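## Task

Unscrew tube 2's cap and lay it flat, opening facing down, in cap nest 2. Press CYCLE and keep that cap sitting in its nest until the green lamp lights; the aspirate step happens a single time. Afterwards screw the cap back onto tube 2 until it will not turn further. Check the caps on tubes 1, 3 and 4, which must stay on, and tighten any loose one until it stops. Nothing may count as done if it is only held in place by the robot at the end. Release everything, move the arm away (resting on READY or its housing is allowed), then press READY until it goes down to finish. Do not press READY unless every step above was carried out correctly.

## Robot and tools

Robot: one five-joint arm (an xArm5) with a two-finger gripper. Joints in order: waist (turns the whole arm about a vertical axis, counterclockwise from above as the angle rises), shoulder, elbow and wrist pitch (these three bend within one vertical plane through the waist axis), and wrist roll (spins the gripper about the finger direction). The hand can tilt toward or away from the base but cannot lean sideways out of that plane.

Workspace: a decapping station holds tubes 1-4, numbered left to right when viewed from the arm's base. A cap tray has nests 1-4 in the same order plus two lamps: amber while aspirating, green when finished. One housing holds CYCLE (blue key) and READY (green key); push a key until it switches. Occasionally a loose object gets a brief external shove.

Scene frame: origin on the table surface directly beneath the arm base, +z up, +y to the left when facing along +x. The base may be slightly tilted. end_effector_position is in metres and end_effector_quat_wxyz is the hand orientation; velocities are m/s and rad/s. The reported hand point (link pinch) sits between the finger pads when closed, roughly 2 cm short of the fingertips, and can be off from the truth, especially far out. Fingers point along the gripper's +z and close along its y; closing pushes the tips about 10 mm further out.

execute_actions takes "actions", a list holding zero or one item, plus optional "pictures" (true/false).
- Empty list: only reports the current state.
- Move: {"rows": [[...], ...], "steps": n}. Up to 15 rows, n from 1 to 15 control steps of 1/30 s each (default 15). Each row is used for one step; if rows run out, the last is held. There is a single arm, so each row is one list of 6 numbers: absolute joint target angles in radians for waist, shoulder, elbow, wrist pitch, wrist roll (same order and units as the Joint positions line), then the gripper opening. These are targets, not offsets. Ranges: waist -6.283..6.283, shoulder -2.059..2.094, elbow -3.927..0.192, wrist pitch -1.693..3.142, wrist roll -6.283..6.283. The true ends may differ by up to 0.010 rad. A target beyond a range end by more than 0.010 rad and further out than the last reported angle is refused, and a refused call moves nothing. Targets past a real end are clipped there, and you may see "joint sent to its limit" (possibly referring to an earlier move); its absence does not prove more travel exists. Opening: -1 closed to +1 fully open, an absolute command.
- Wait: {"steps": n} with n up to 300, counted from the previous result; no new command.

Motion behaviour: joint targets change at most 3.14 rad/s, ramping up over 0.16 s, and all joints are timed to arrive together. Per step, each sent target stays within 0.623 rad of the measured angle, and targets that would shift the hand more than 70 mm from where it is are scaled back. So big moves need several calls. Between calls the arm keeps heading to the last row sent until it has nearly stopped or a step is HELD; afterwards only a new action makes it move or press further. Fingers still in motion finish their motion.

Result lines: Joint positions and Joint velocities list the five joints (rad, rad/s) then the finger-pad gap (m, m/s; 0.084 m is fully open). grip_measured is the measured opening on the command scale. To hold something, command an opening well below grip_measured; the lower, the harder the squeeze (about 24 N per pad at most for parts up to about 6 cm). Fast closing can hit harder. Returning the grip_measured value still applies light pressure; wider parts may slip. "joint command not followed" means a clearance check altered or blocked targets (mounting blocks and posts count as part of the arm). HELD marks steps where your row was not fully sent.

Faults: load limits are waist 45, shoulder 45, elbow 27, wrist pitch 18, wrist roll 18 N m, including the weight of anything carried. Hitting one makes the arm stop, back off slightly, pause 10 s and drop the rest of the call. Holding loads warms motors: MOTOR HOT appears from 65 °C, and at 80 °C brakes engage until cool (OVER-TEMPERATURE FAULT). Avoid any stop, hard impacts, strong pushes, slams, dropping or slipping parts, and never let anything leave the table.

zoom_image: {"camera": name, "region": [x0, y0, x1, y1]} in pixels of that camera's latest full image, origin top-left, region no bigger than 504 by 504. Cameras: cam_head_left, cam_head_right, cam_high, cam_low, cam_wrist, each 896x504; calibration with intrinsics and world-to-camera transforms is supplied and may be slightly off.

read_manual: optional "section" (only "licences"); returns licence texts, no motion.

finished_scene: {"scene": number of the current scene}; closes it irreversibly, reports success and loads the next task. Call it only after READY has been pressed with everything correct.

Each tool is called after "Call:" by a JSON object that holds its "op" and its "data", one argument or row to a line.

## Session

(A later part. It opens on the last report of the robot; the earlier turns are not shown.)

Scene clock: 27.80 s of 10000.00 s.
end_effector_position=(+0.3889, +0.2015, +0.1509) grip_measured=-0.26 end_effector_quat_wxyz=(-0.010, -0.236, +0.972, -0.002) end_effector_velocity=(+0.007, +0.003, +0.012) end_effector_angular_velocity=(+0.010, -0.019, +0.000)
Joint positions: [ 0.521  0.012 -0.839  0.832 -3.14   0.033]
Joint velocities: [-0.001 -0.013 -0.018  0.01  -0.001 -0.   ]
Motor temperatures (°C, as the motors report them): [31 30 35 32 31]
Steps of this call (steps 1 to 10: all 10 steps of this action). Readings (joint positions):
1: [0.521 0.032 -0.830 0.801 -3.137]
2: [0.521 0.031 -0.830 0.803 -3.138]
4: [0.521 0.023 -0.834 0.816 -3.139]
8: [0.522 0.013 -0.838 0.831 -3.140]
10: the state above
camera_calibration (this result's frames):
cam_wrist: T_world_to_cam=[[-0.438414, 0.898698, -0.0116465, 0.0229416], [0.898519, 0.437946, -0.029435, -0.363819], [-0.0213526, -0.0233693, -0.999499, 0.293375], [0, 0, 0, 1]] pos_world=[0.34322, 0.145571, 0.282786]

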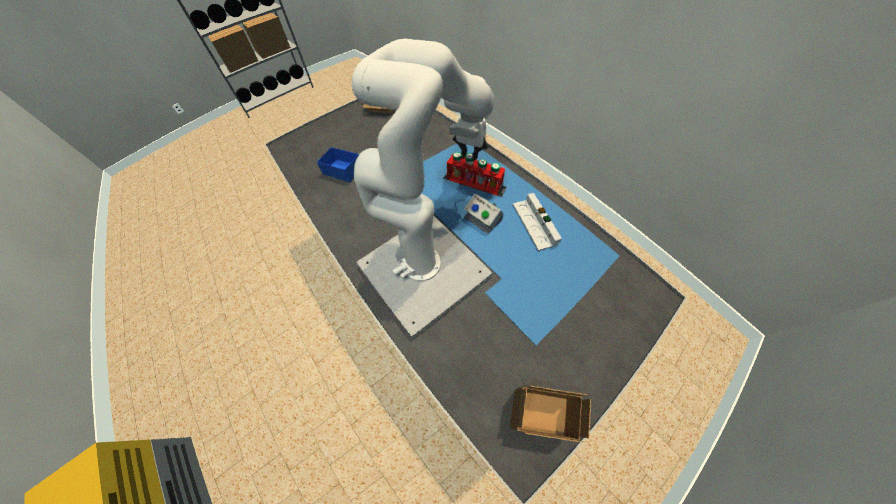

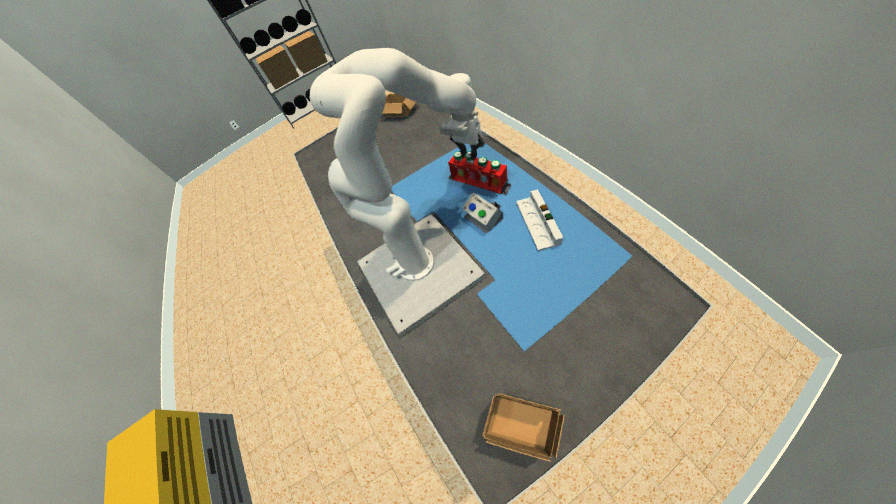

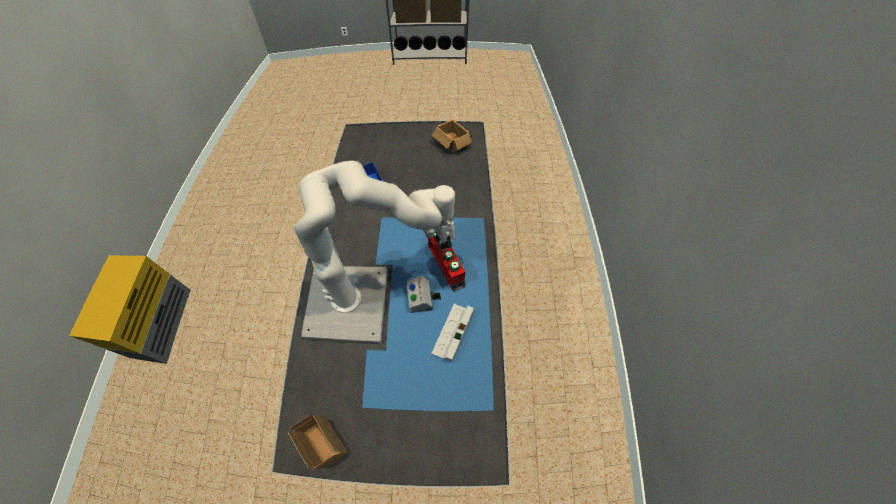

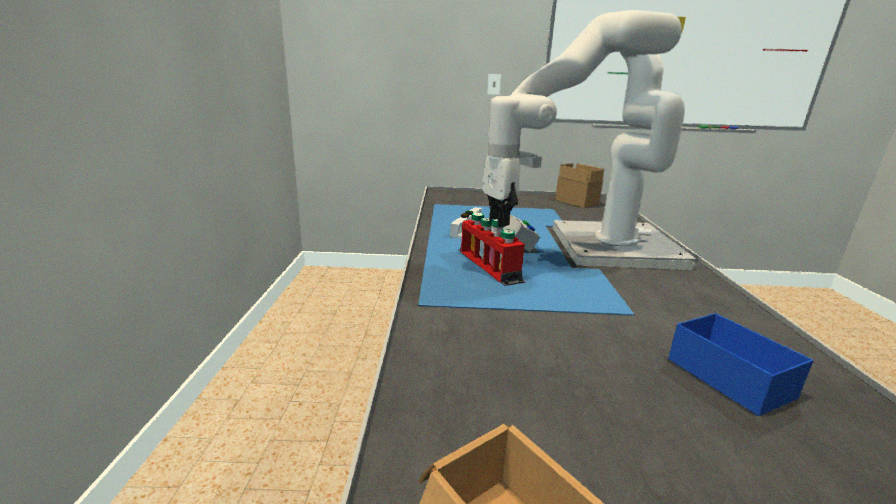

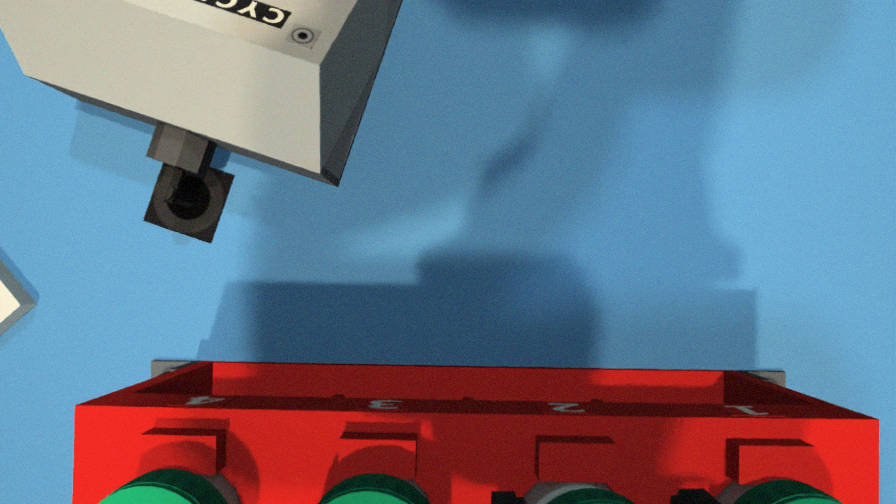

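Call:
{"op": "execute_actions", "data": {
  "actions": [
    {"rows":[[0.521,-0.13,-1.0,1.13,-3.14,-0.7]],"steps":13}
  ],
  "pictures": false
}}

Call:
{"op": "execute_actions", "data": {
  "actions": [
    {"rows":[[-0.35,-0.13,-1.0,1.13,-3.14,-0.7]],"steps":15}
  ],
  "pictures": false
}}

Call:
{"op": "execute_actions", "data": {
  "actions": [
    {"rows":[[-0.35,-0.13,-1.0,1.13,-3.14,-0.7]],"steps":12}
  ]
}}

Scene clock: 34.03 s of 10000.00 s.
end_effector_position=(+0.3912, +0.2024, +0.2513) grip_measured=-0.26 end_effector_quat_wxyz=(-0.005, -0.236, +0.972, -0.001) end_effector_velocity=(-0.025, -0.013, +0.042) end_effector_angular_velocity=(-0.037, +0.072, +0.000)
Joint positions: [ 0.521 -0.124 -0.993  1.112 -3.14   0.033]
Joint velocities: [ 0.    -0.067 -0.069  0.218  0.    -0.   ]
Motor temperatures (°C, as the motors report them): [31 30 35 32 31]
Steps of this call (steps 1 to 15: the robot went on to your last target; steps 16 to 174: nothing new was sent; steps 175 to 187: all 13 steps of this action). Readings (joint positions):
175: [0.521 0.010 -0.842 0.832 -3.140]
176: [0.521 0.009 -0.843 0.836 -3.140]
178: [0.521 -0.007 -0.861 0.879 -3.140]
182: [0.521 -0.080 -0.945 1.019 -3.140]
187: the state above

Scene clock: 34.53 s of 10000.00 s.
end_effector_position=(+0.4350, +0.0540, +0.2534) grip_measured=-0.26 end_effector_quat_wxyz=(-0.008, -0.060, +0.998, -0.003) end_effector_velocity=(+0.044, -0.362, +0.005) end_effector_angular_velocity=(-0.012, -0.006, -0.839)
Joint positions: [ 0.164 -0.127 -0.997  1.126 -3.14   0.033]
Joint velocities: [-0.839 -0.003 -0.005  0.008  0.     0.   ]
Motor temperatures (°C, as the motors report them): [31 30 35 32 31]
Steps of this call (steps 1 to 15: all 15 steps of this action). Readings (joint positions):
1: [0.521 -0.126 -0.995 1.118 -3.140]
2: [0.519 -0.127 -0.995 1.121 -3.140]
4: [0.483 -0.127 -0.996 1.123 -3.140]
8: [0.360 -0.126 -0.996 1.124 -3.140]
15: the state above

Scene clock: 34.93 s of 10000.00 s.
end_effector_position=(+0.4281, -0.0915, +0.2560) grip_measured=-0.26 end_effector_quat_wxyz=(-0.007, +0.108, +0.994, -0.004) end_effector_velocity=(-0.079, -0.356, +0.006) end_effector_angular_velocity=(-0.012, -0.005, -0.838)
Joint positions: [-0.172 -0.129 -0.999  1.128 -3.14   0.033]
Joint velocities: [-0.838 -0.004 -0.004  0.009 -0.001 -0.   ]
Motor temperatures (°C, as the motors report them): [31 30 35 32 31]
Steps of this call (steps 1 to 12: all 12 steps of this action). Readings (joint positions):
1: [0.136 -0.127 -0.997 1.126 -3.140]
2: [0.108 -0.127 -0.997 1.126 -3.140]
4: [0.052 -0.128 -0.998 1.127 -3.140]
8: [-0.060 -0.128 -0.998 1.128 -3.140]
12: the state above
camera_calibration (this result's frames):
cam_wrist: T_world_to_cam=[[0.237331, 0.971187, -0.0216604, 0.024518], [0.971085, -0.237781, -0.0212904, -0.362615], [-0.0258274, -0.0159812, -0.999539, 0.394939], [0, 0, 0, 1]] pos_world=[0.356511, -0.103723, 0.387568]

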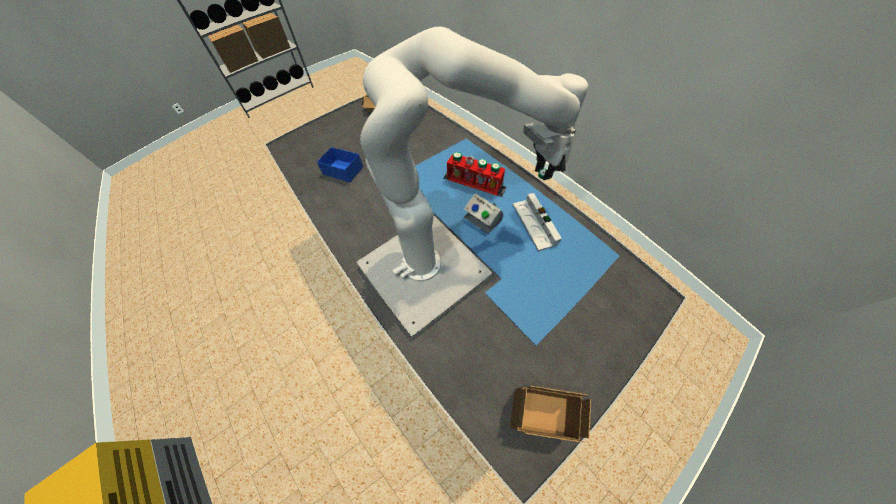

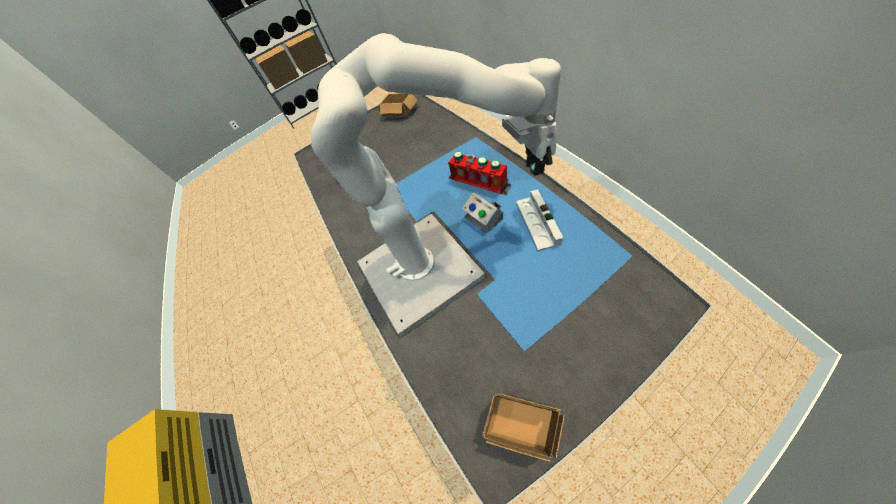

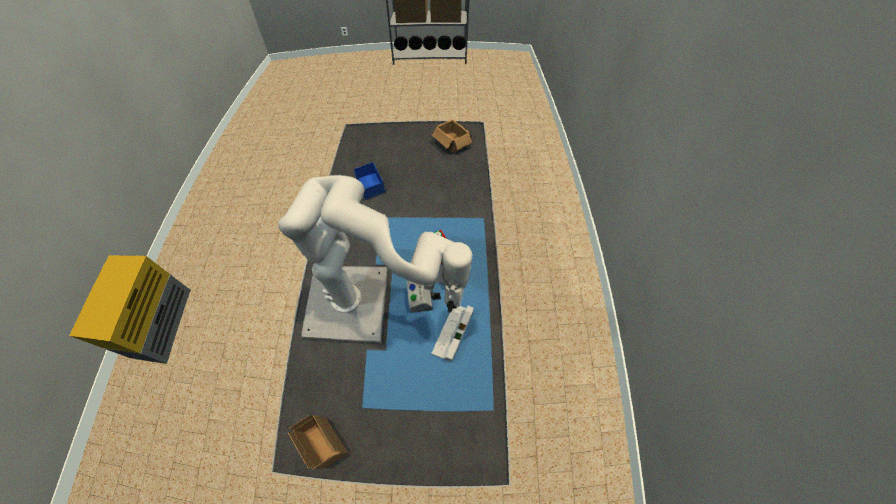

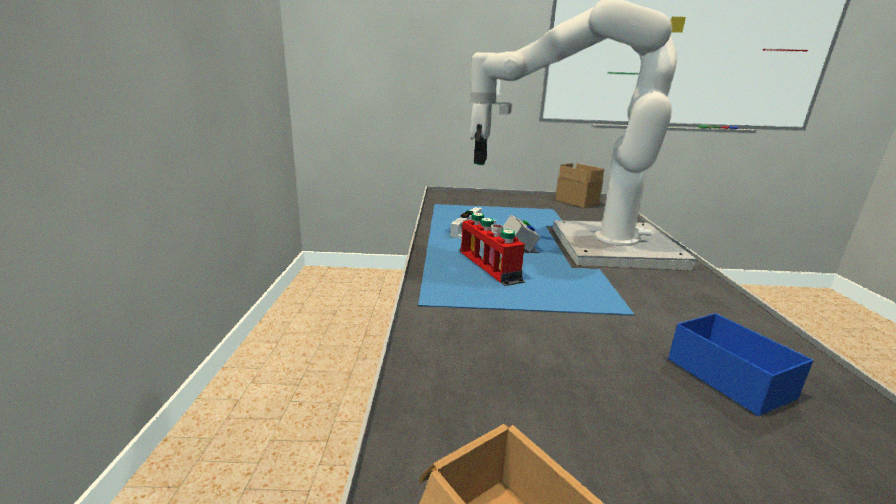

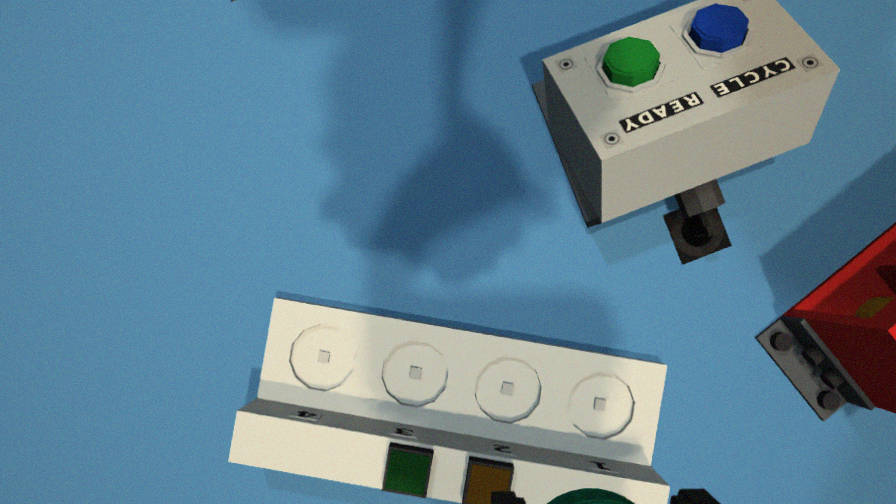

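Call:
{"op": "execute_actions", "data": {
  "actions": []
}}

Scene clock: 36.40 s of 10000.00 s.
end_effector_position=(+0.4050, -0.1652, +0.2576) grip_measured=-0.26 end_effector_quat_wxyz=(-0.006, +0.196, +0.981, -0.005) end_effector_velocity=(+0.000, -0.001, -0.000) end_effector_angular_velocity=(-0.000, -0.000, -0.002)
Joint positions: [-0.35  -0.13  -1.     1.13  -3.14   0.033]
Joint velocities: [-0.001  0.001 -0.    -0.001  0.     0.   ]
Motor temperatures (°C, as the motors report them): [31 30 35 32 31]
Steps of this call (steps 1 to 30: the robot went on to your last target; steps 31 to 44: nothing new was sent). Readings (joint positions):
1: [-0.200 -0.129 -0.999 1.129 -3.140]
2: [-0.228 -0.129 -0.999 1.129 -3.140]
4: [-0.282 -0.130 -1.000 1.129 -3.140]
8: [-0.337 -0.130 -1.000 1.130 -3.140]
44: the state above
The arm was judged still, so your last target was given up. Only a new action makes it travel on or press farther. Fingers that are still opening or closing keep moving.
camera_calibration (this result's frames):
cam_wrist: T_world_to_cam=[[0.40542, 0.913825, -0.023646, 0.0245865], [0.91374, -0.405867, -0.0187368, -0.362846], [-0.0267193, -0.0140101, -0.999545, 0.395466], [0, 0, 0, 1]] pos_world=[0.332146, -0.164194, 0.389069]

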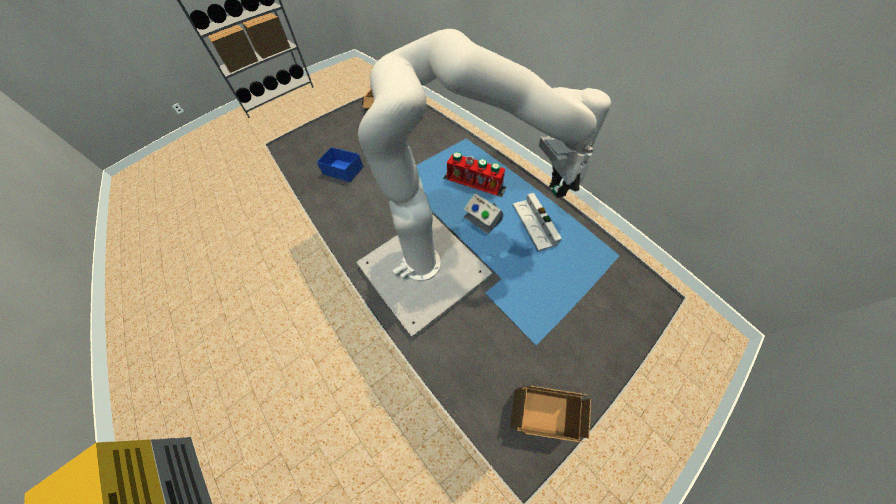

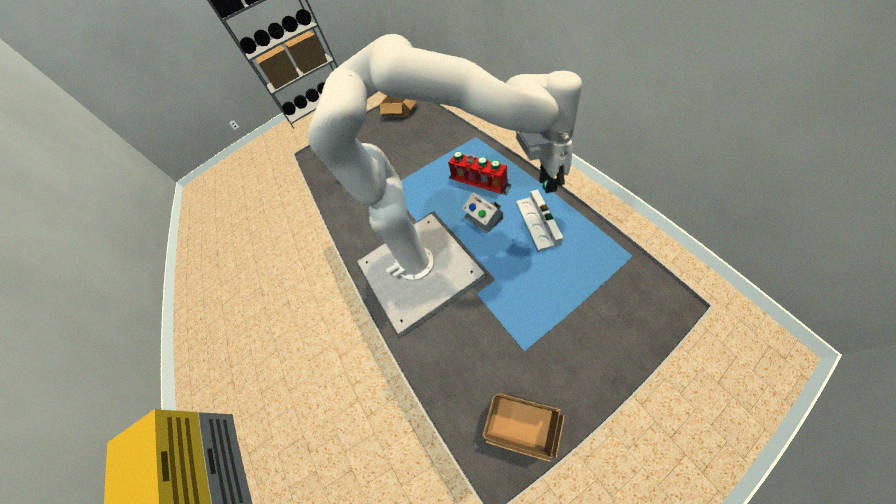

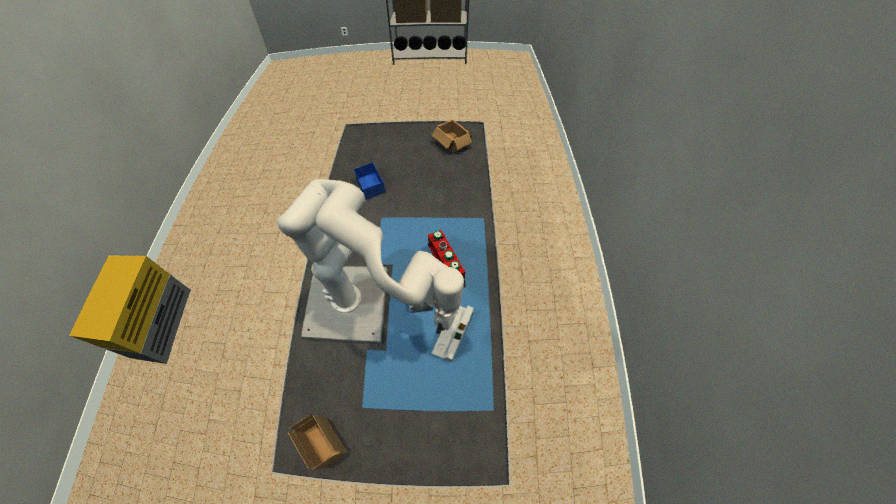

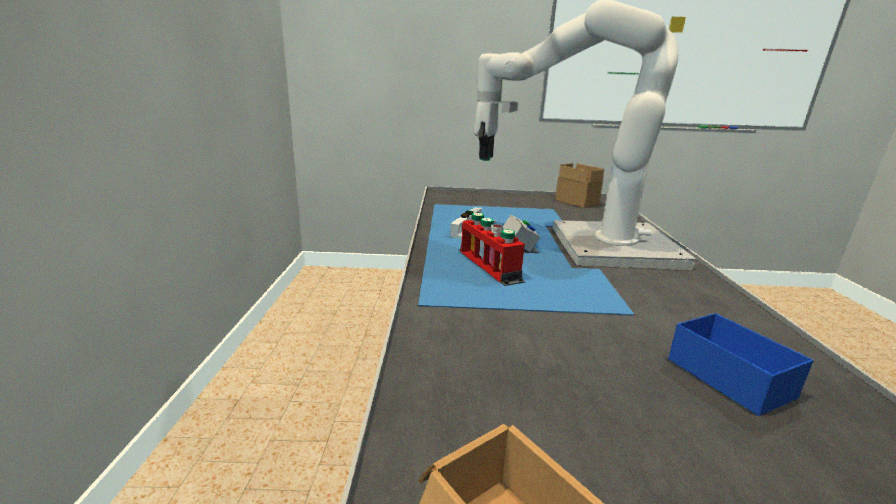

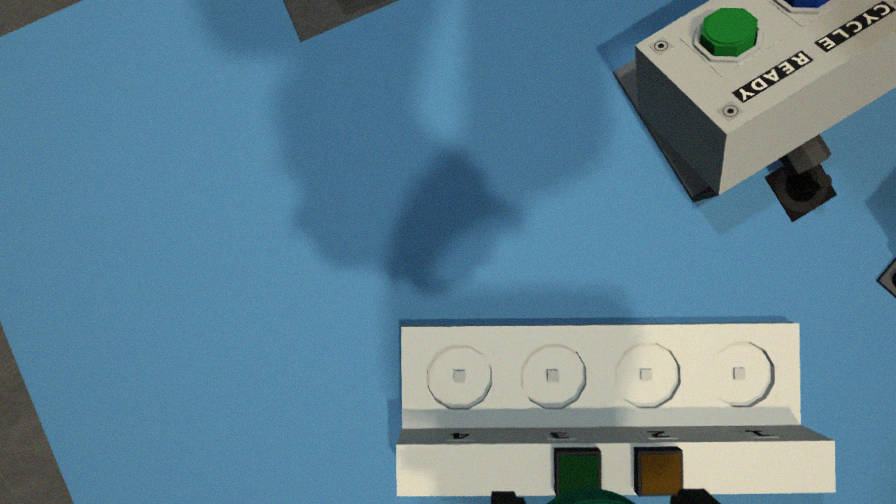

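Call:
{"op": "execute_actions", "data": {
  "actions": [
    {"rows":[[-0.183,0.167,-0.795,0.628,-3.14,-0.7]],"steps":15}
  ],
  "pictures": false
}}

Call:
{"op": "execute_actions", "data": {
  "actions": [
    {"rows":[[-0.183,0.25,-0.79,0.54,-3.14,-0.7]],"steps":12}
  ]
}}

Call:
{"op": "zoom_image", "data": {
  "camera": "cam_head_right",
  "region": [490,150,590,260]
}}

Scene clock: 52.63 s of 10000.00 s.
end_effector_position=(+0.4315, -0.1143, +0.1178) grip_measured=-0.26 end_effector_quat_wxyz=(-0.007, +0.131, +0.991, -0.004) end_effector_velocity=(-0.011, +0.143, -0.319) end_effector_angular_velocity=(+0.012, +0.029, +0.310)
Joint positions: [-0.218  0.106 -0.837  0.733 -3.14   0.033]
Joint velocities: [ 0.311  0.555  0.385 -0.913  0.001 -0.   ]
Motor temperatures (°C, as the motors report them): [31 30 36 32 31]
Steps of this call (steps 1 to 472: nothing new was sent; steps 473 to 487: all 15 steps of this action). Readings (joint positions):
473: [-0.350 -0.130 -1.000 1.130 -3.140]
474: [-0.349 -0.129 -0.999 1.126 -3.140]
476: [-0.337 -0.109 -0.987 1.085 -3.140]
480: [-0.292 -0.026 -0.927 0.956 -3.140]
487: the state above

Scene clock: 53.03 s of 10000.00 s.
end_effector_position=(+0.4307, -0.0993, +0.0541) grip_measured=-0.26 end_effector_quat_wxyz=(-0.006, +0.114, +0.993, -0.004) end_effector_velocity=(+0.005, +0.001, -0.007) end_effector_angular_velocity=(-0.004, -0.019, +0.007)
Joint positions: [-0.184  0.246 -0.792  0.543 -3.14   0.033]
Joint velocities: [ 0.006  0.023  0.    -0.043 -0.001 -0.   ]
Motor temperatures (°C, as the motors report them): [31 30 36 32 31]
Steps of this call (steps 1 to 12: all 12 steps of this action). Readings (joint positions):
1: [-0.208 0.123 -0.825 0.704 -3.140]
2: [-0.200 0.140 -0.815 0.677 -3.140]
4: [-0.190 0.183 -0.804 0.619 -3.140]
8: [-0.185 0.238 -0.791 0.558 -3.140]
12: the state above
camera_calibration (this result's frames):
cam_wrist: T_world_to_cam=[[0.248625, 0.968356, -0.0217371, 0.0220026], [0.968318, -0.249031, -0.0185234, -0.371326], [-0.0233504, -0.016443, -0.999592, 0.192054], [0, 0, 0, 1]] pos_world=[0.358576, -0.11062, 0.185576]

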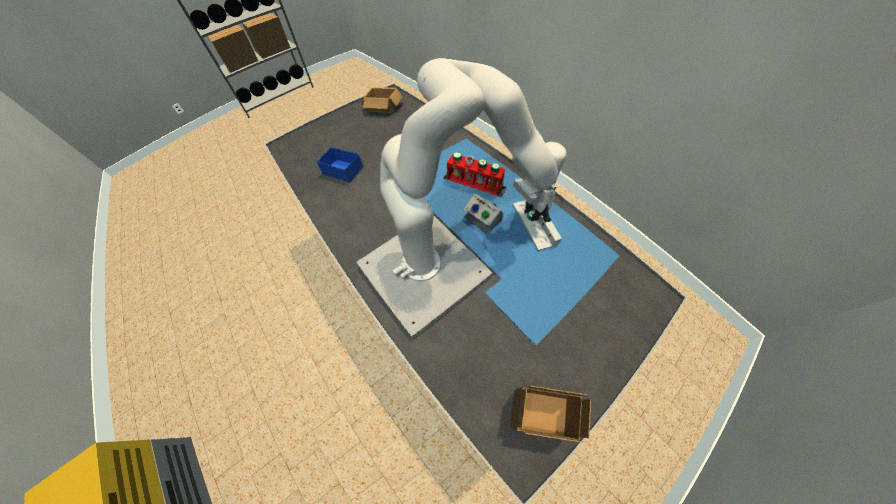

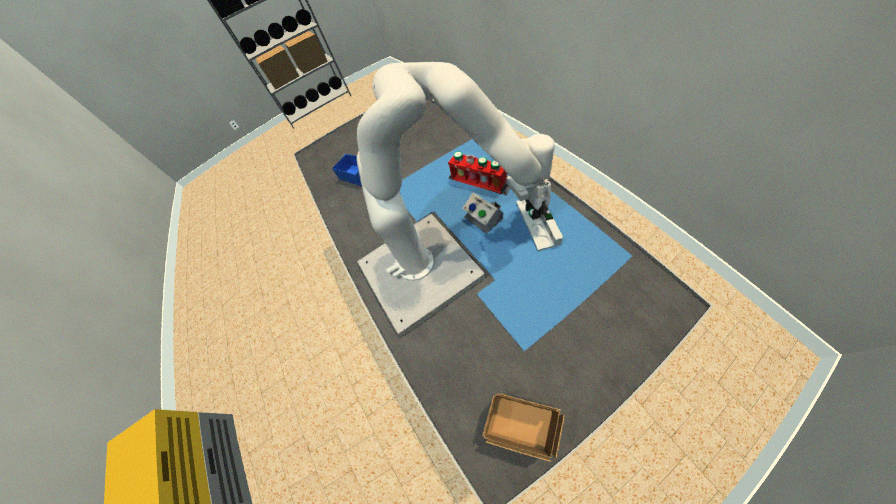

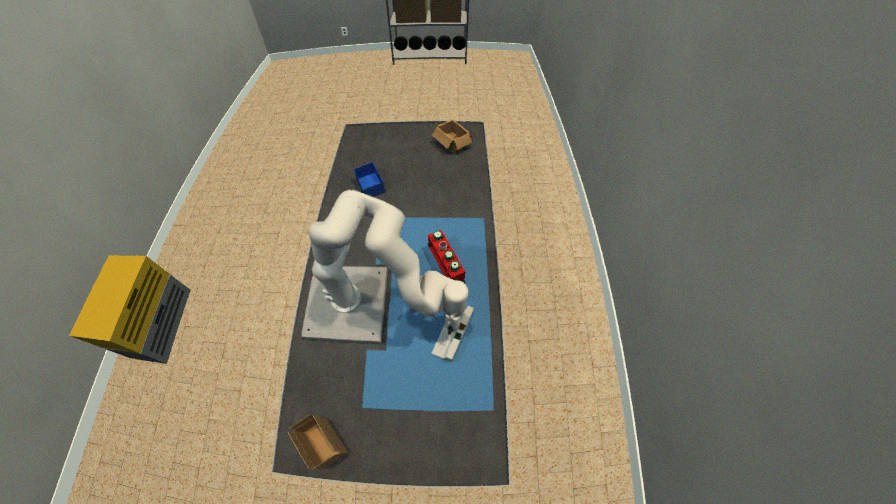

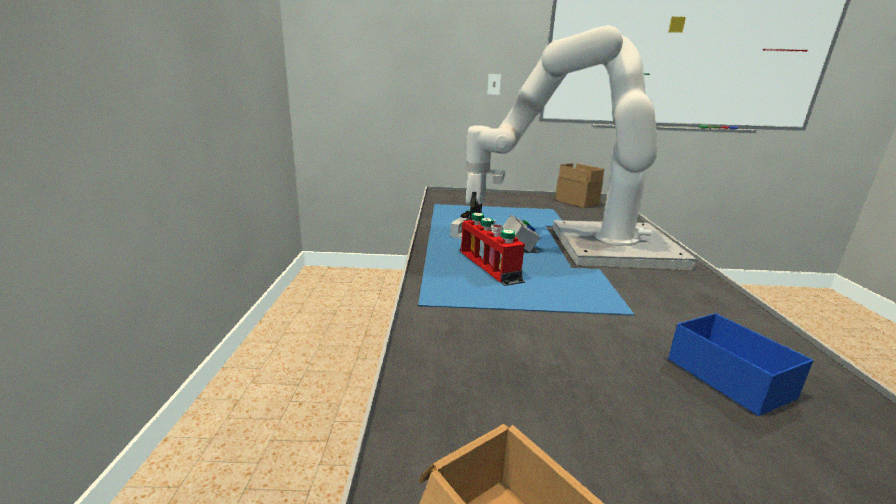

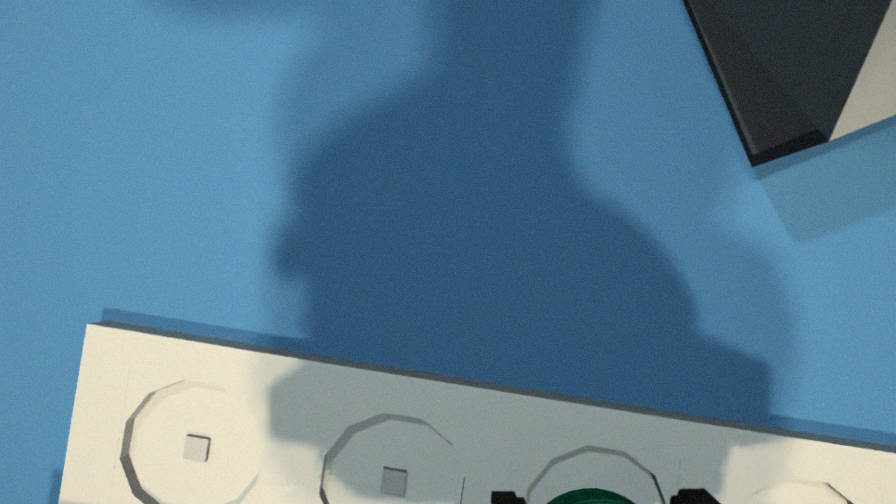

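Region (490, 150, 590, 260) of cam_head_right's 896x504 image, scaled by 4.582, with more detail than that image has; it fills the left 458 columns of this view, and the rest is white.

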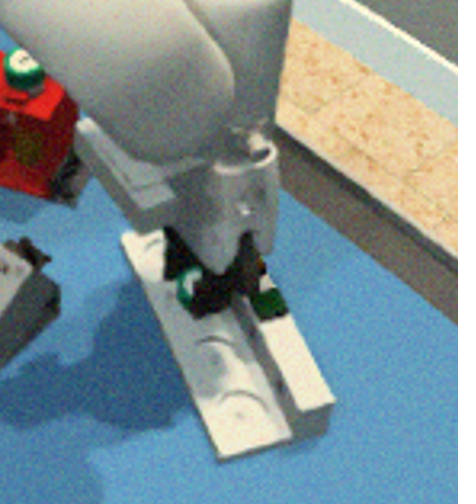

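Call:
{"op": "execute_actions", "data": {
  "actions": [
    {"rows":[[-0.174,0.25,-0.79,0.54,-3.14,-0.7],[-0.174,0.25,-0.79,0.54,-3.14,-0.7],[-0.174,0.25,-0.79,0.54,-3.14,-0.7],[-0.174,0.25,-0.79,0.54,-3.14,-0.7],[-0.174,0.28,-0.788,0.508,-3.14,-0.7],[-0.174,0.28,-0.788,0.508,-3.14,-0.7],[-0.174,0.28,-0.788,0.508,-3.14,-0.7],[-0.174,0.292,-0.787,0.495,-3.14,-0.7]],"steps":15}
  ]
}}

Call:
{"op": "zoom_image", "data": {
  "camera": "cam_head_right",
  "region": [490,150,590,260]
}}

Scene clock: 60.30 s of 10000.00 s.
end_effector_position=(+0.4296, -0.0951, +0.0375) grip_measured=-0.26 end_effector_quat_wxyz=(-0.007, +0.109, +0.994, -0.004) end_effector_velocity=(+0.004, -0.000, -0.007) end_effector_angular_velocity=(-0.003, -0.015, +0.003)
Joint positions: [-0.175  0.288 -0.787  0.499 -3.14   0.033]
Joint velocities: [ 0.002  0.024 -0.003 -0.036 -0.001  0.002]
Motor temperatures (°C, as the motors report them): [31 31 36 32 31]
Steps of this call (steps 1 to 15: the robot went on to your last target; steps 16 to 203: nothing new was sent; steps 204 to 218: all 15 steps of this action). Readings (joint positions):
204: [-0.183 0.250 -0.790 0.540 -3.140]
205: [-0.182 0.250 -0.790 0.540 -3.140]
207: [-0.179 0.250 -0.790 0.540 -3.140]
211: [-0.175 0.263 -0.790 0.525 -3.140]
218: the state above
camera_calibration (this result's frames):
cam_wrist: T_world_to_cam=[[0.23964, 0.97062, -0.0216842, 0.0218799], [0.970523, -0.240086, -0.0210535, -0.369571], [-0.025641, -0.0159998, -0.999543, 0.176458], [0, 0, 0, 1]] pos_world=[0.357958, -0.107143, 0.169071]

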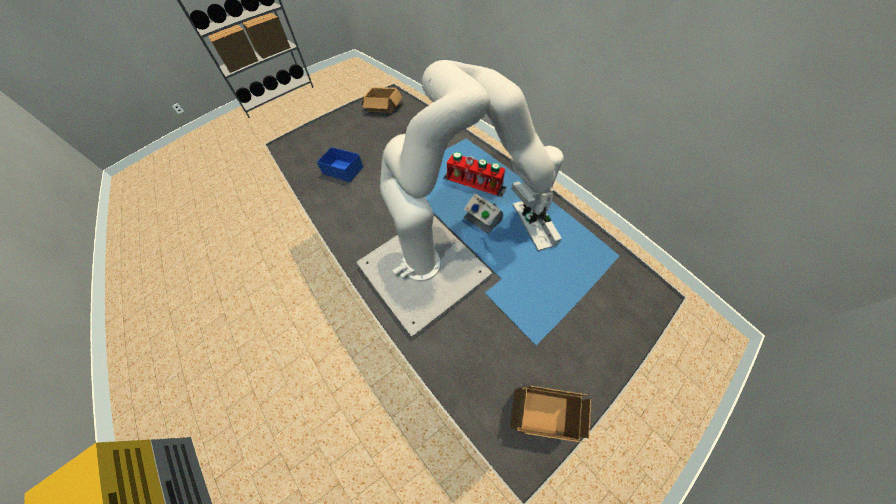

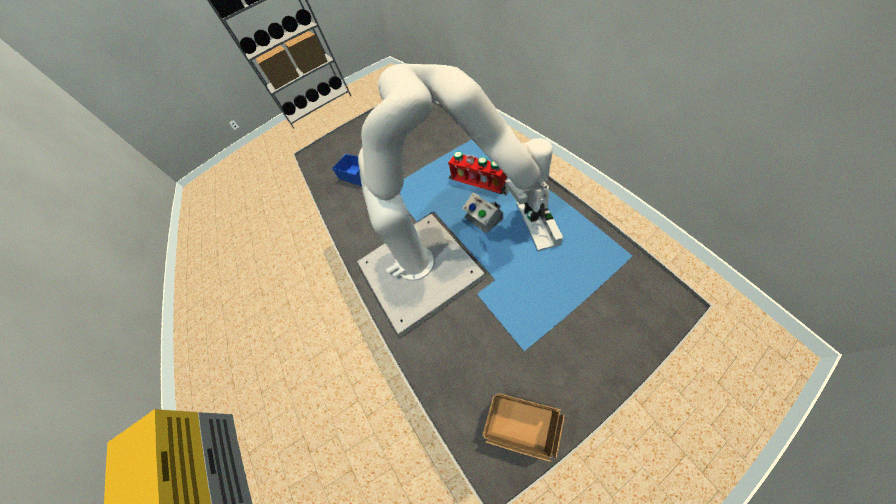

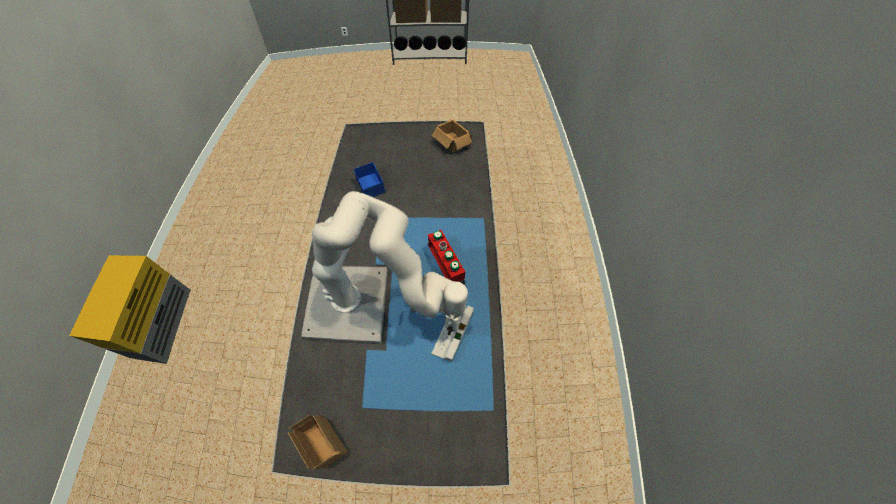

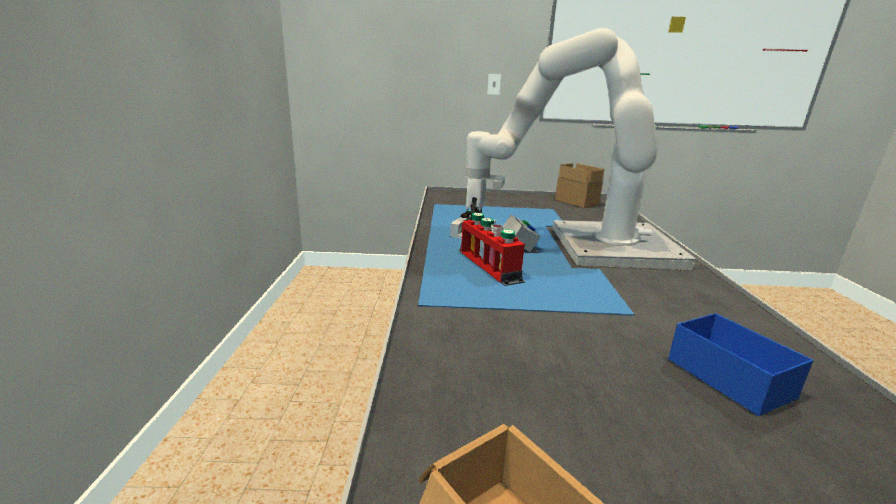

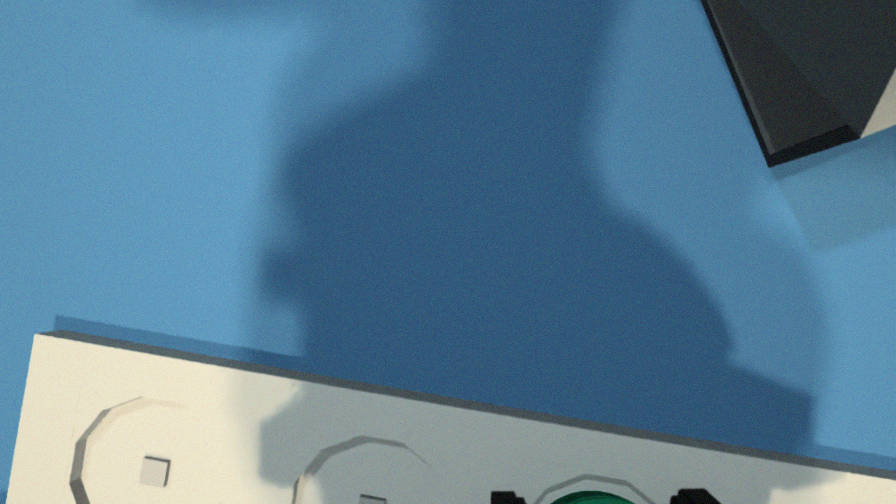

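Region (490, 150, 590, 260) of cam_head_right's 896x504 image, scaled by 4.582, with more detail than that image has; it fills the left 458 columns of this view, and the rest is white.

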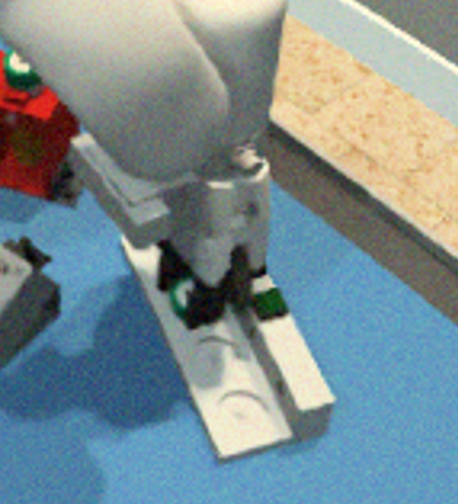

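Call:
{"op": "execute_actions", "data": {
  "actions": [
    {"rows":[[-0.174,0.297,-0.787,0.49,-3.14,-0.7],[-0.174,0.297,-0.787,0.49,-3.14,-0.7],[-0.174,0.297,-0.787,0.49,-3.14,-0.7],[-0.174,0.297,-0.787,0.49,-3.14,-0.7],[-0.174,0.297,-0.787,0.49,-3.14,-0.7],[-0.174,0.297,-0.787,0.49,-3.14,-0.35],[-0.174,0.297,-0.787,0.49,-3.14,0.0],[-0.174,0.297,-0.787,0.49,-3.14,0.3]],"steps":14}
  ],
  "pictures": false
}}

Call:
{"op": "execute_actions", "data": {
  "actions": [
    {"rows":[[-0.174,0.05,-0.82,0.77,-3.14,0.3]],"steps":15}
  ]
}}

Call:
{"op": "zoom_image", "data": {
  "camera": "cam_head_right",
  "region": [450,150,590,260]
}}

Scene clock: 64.63 s of 10000.00 s.
end_effector_position=(+0.4290, -0.0942, +0.0332) grip_measured=+0.28 end_effector_quat_wxyz=(-0.008, +0.109, +0.994, -0.004) end_effector_velocity=(-0.003, -0.001, -0.001) end_effector_angular_velocity=(+0.002, +0.008, -0.004)
Joint positions: [-0.173  0.299 -0.786  0.489 -3.14   0.056]
Joint velocities: [-0.003 -0.001  0.003  0.006  0.001  0.009]
Motor temperatures (°C, as the motors report them): [31 31 35 32 31]
Steps of this call (steps 1 to 15: the robot went on to your last target; steps 16 to 116: nothing new was sent; steps 117 to 130: all 14 steps of this action). Readings (joint positions):
117: [-0.174 0.292 -0.787 0.495 -3.140]
118: [-0.174 0.292 -0.787 0.494 -3.140]
120: [-0.174 0.293 -0.787 0.493 -3.140]
124: [-0.174 0.294 -0.787 0.492 -3.140]
130: the state above

Scene clock: 65.13 s of 10000.00 s.
end_effector_position=(+0.4289, -0.0937, +0.1305) grip_measured=+0.29 end_effector_quat_wxyz=(-0.007, +0.109, +0.994, -0.004) end_effector_velocity=(-0.019, +0.003, +0.011) end_effector_angular_velocity=(+0.011, +0.051, -0.002)
Joint positions: [-0.174  0.056 -0.818  0.763 -3.14   0.056]
Joint velocities: [-0.002 -0.048  0.009  0.09  -0.    -0.   ]
Motor temperatures (°C, as the motors report them): [31 31 35 32 31]
Steps of this call (steps 1 to 15: all 15 steps of this action). Readings (joint positions):
1: [-0.173 0.299 -0.786 0.489 -3.140]
2: [-0.173 0.297 -0.786 0.493 -3.140]
4: [-0.173 0.269 -0.786 0.534 -3.140]
8: [-0.173 0.139 -0.810 0.668 -3.140]
15: the state above
camera_calibration (this result's frames):
cam_wrist: T_world_to_cam=[[0.239042, 0.970767, -0.0216847, 0.0229971], [0.970662, -0.239494, -0.0213871, -0.366554], [-0.0259553, -0.0159361, -0.999536, 0.269632], [0, 0, 0, 1]] pos_world=[0.357301, -0.105815, 0.262166]

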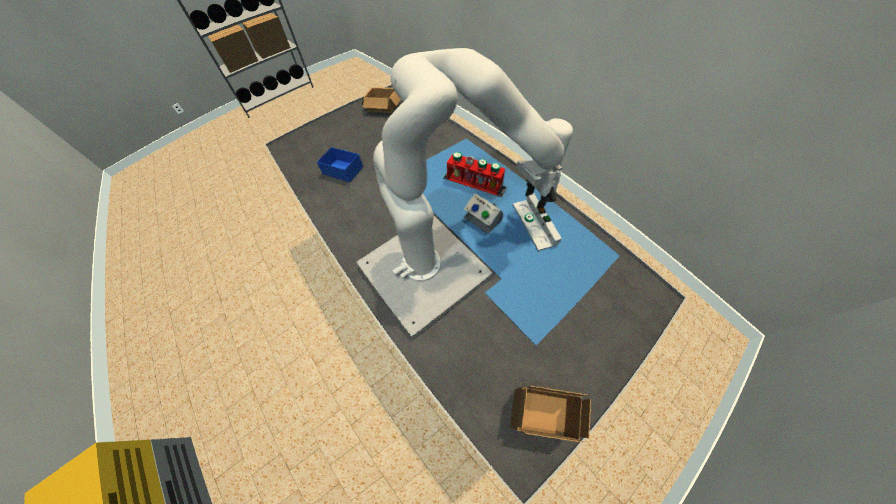

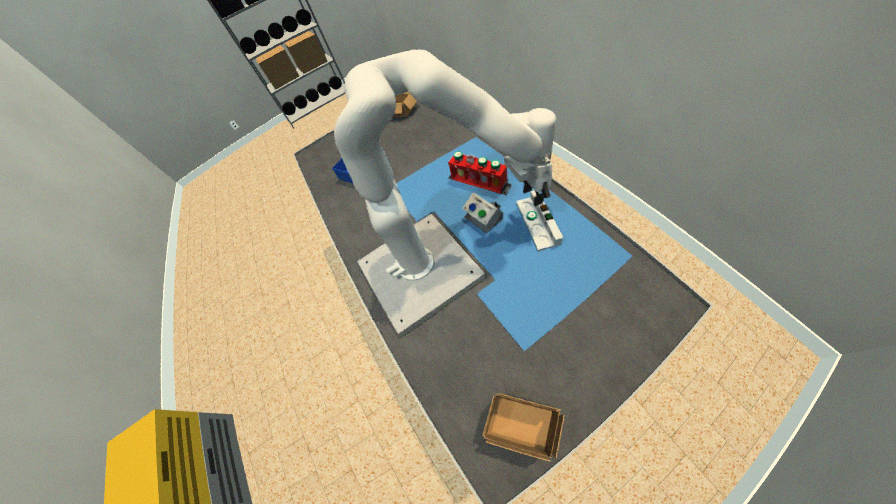

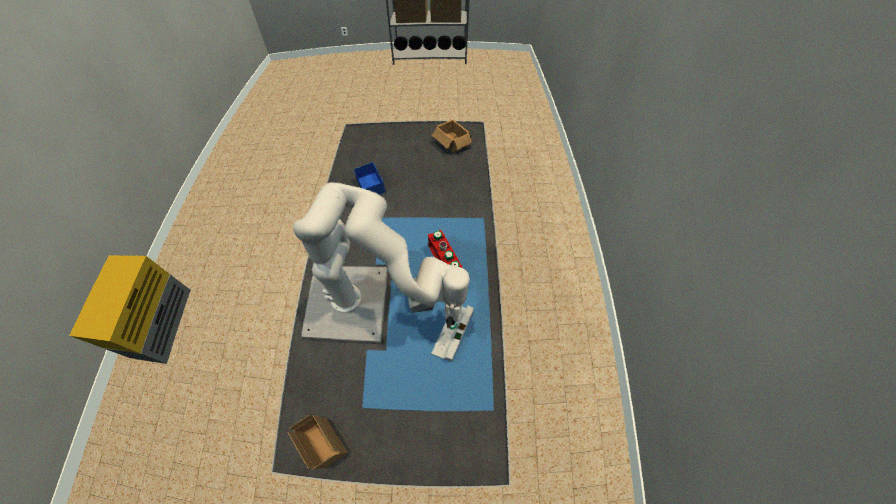

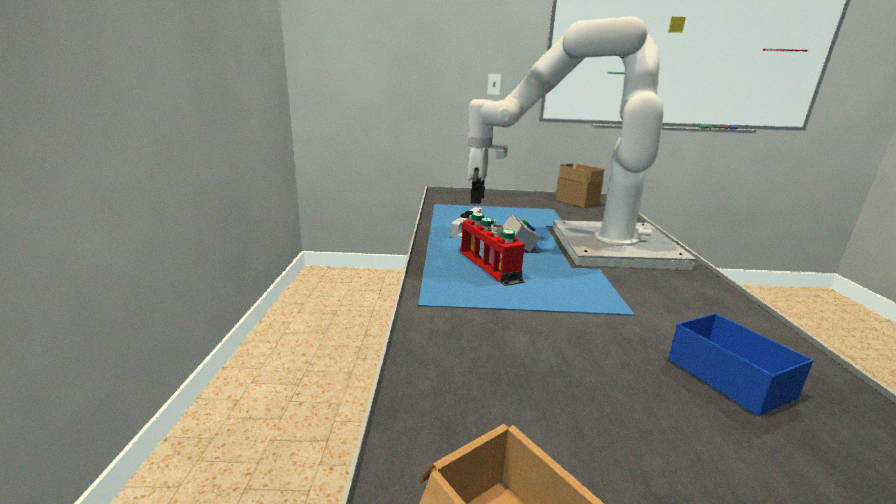

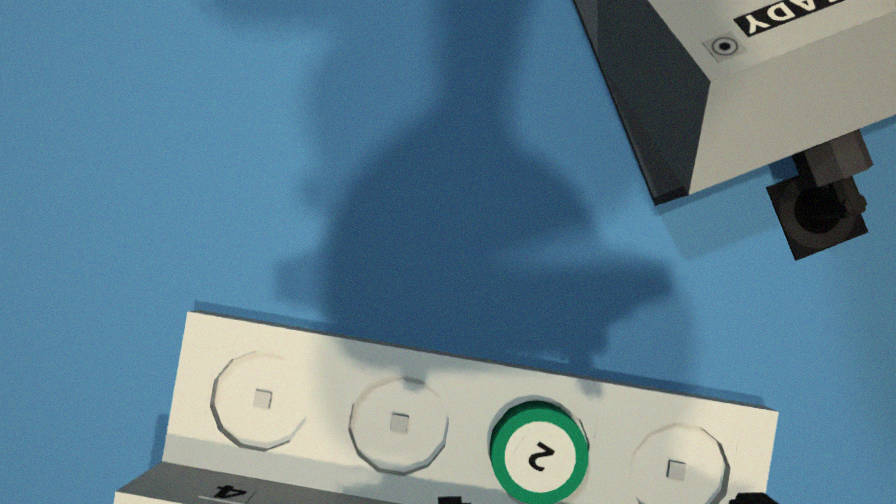

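Region (450, 150, 590, 260) of cam_head_right's 896x504 image, scaled by 3.600, with more detail than that image has; it fills the top 396 rows of this view, and the rest is white.

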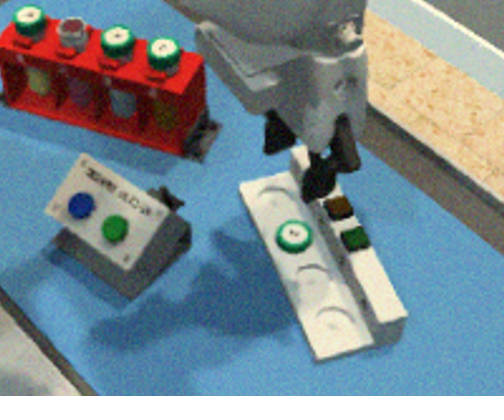

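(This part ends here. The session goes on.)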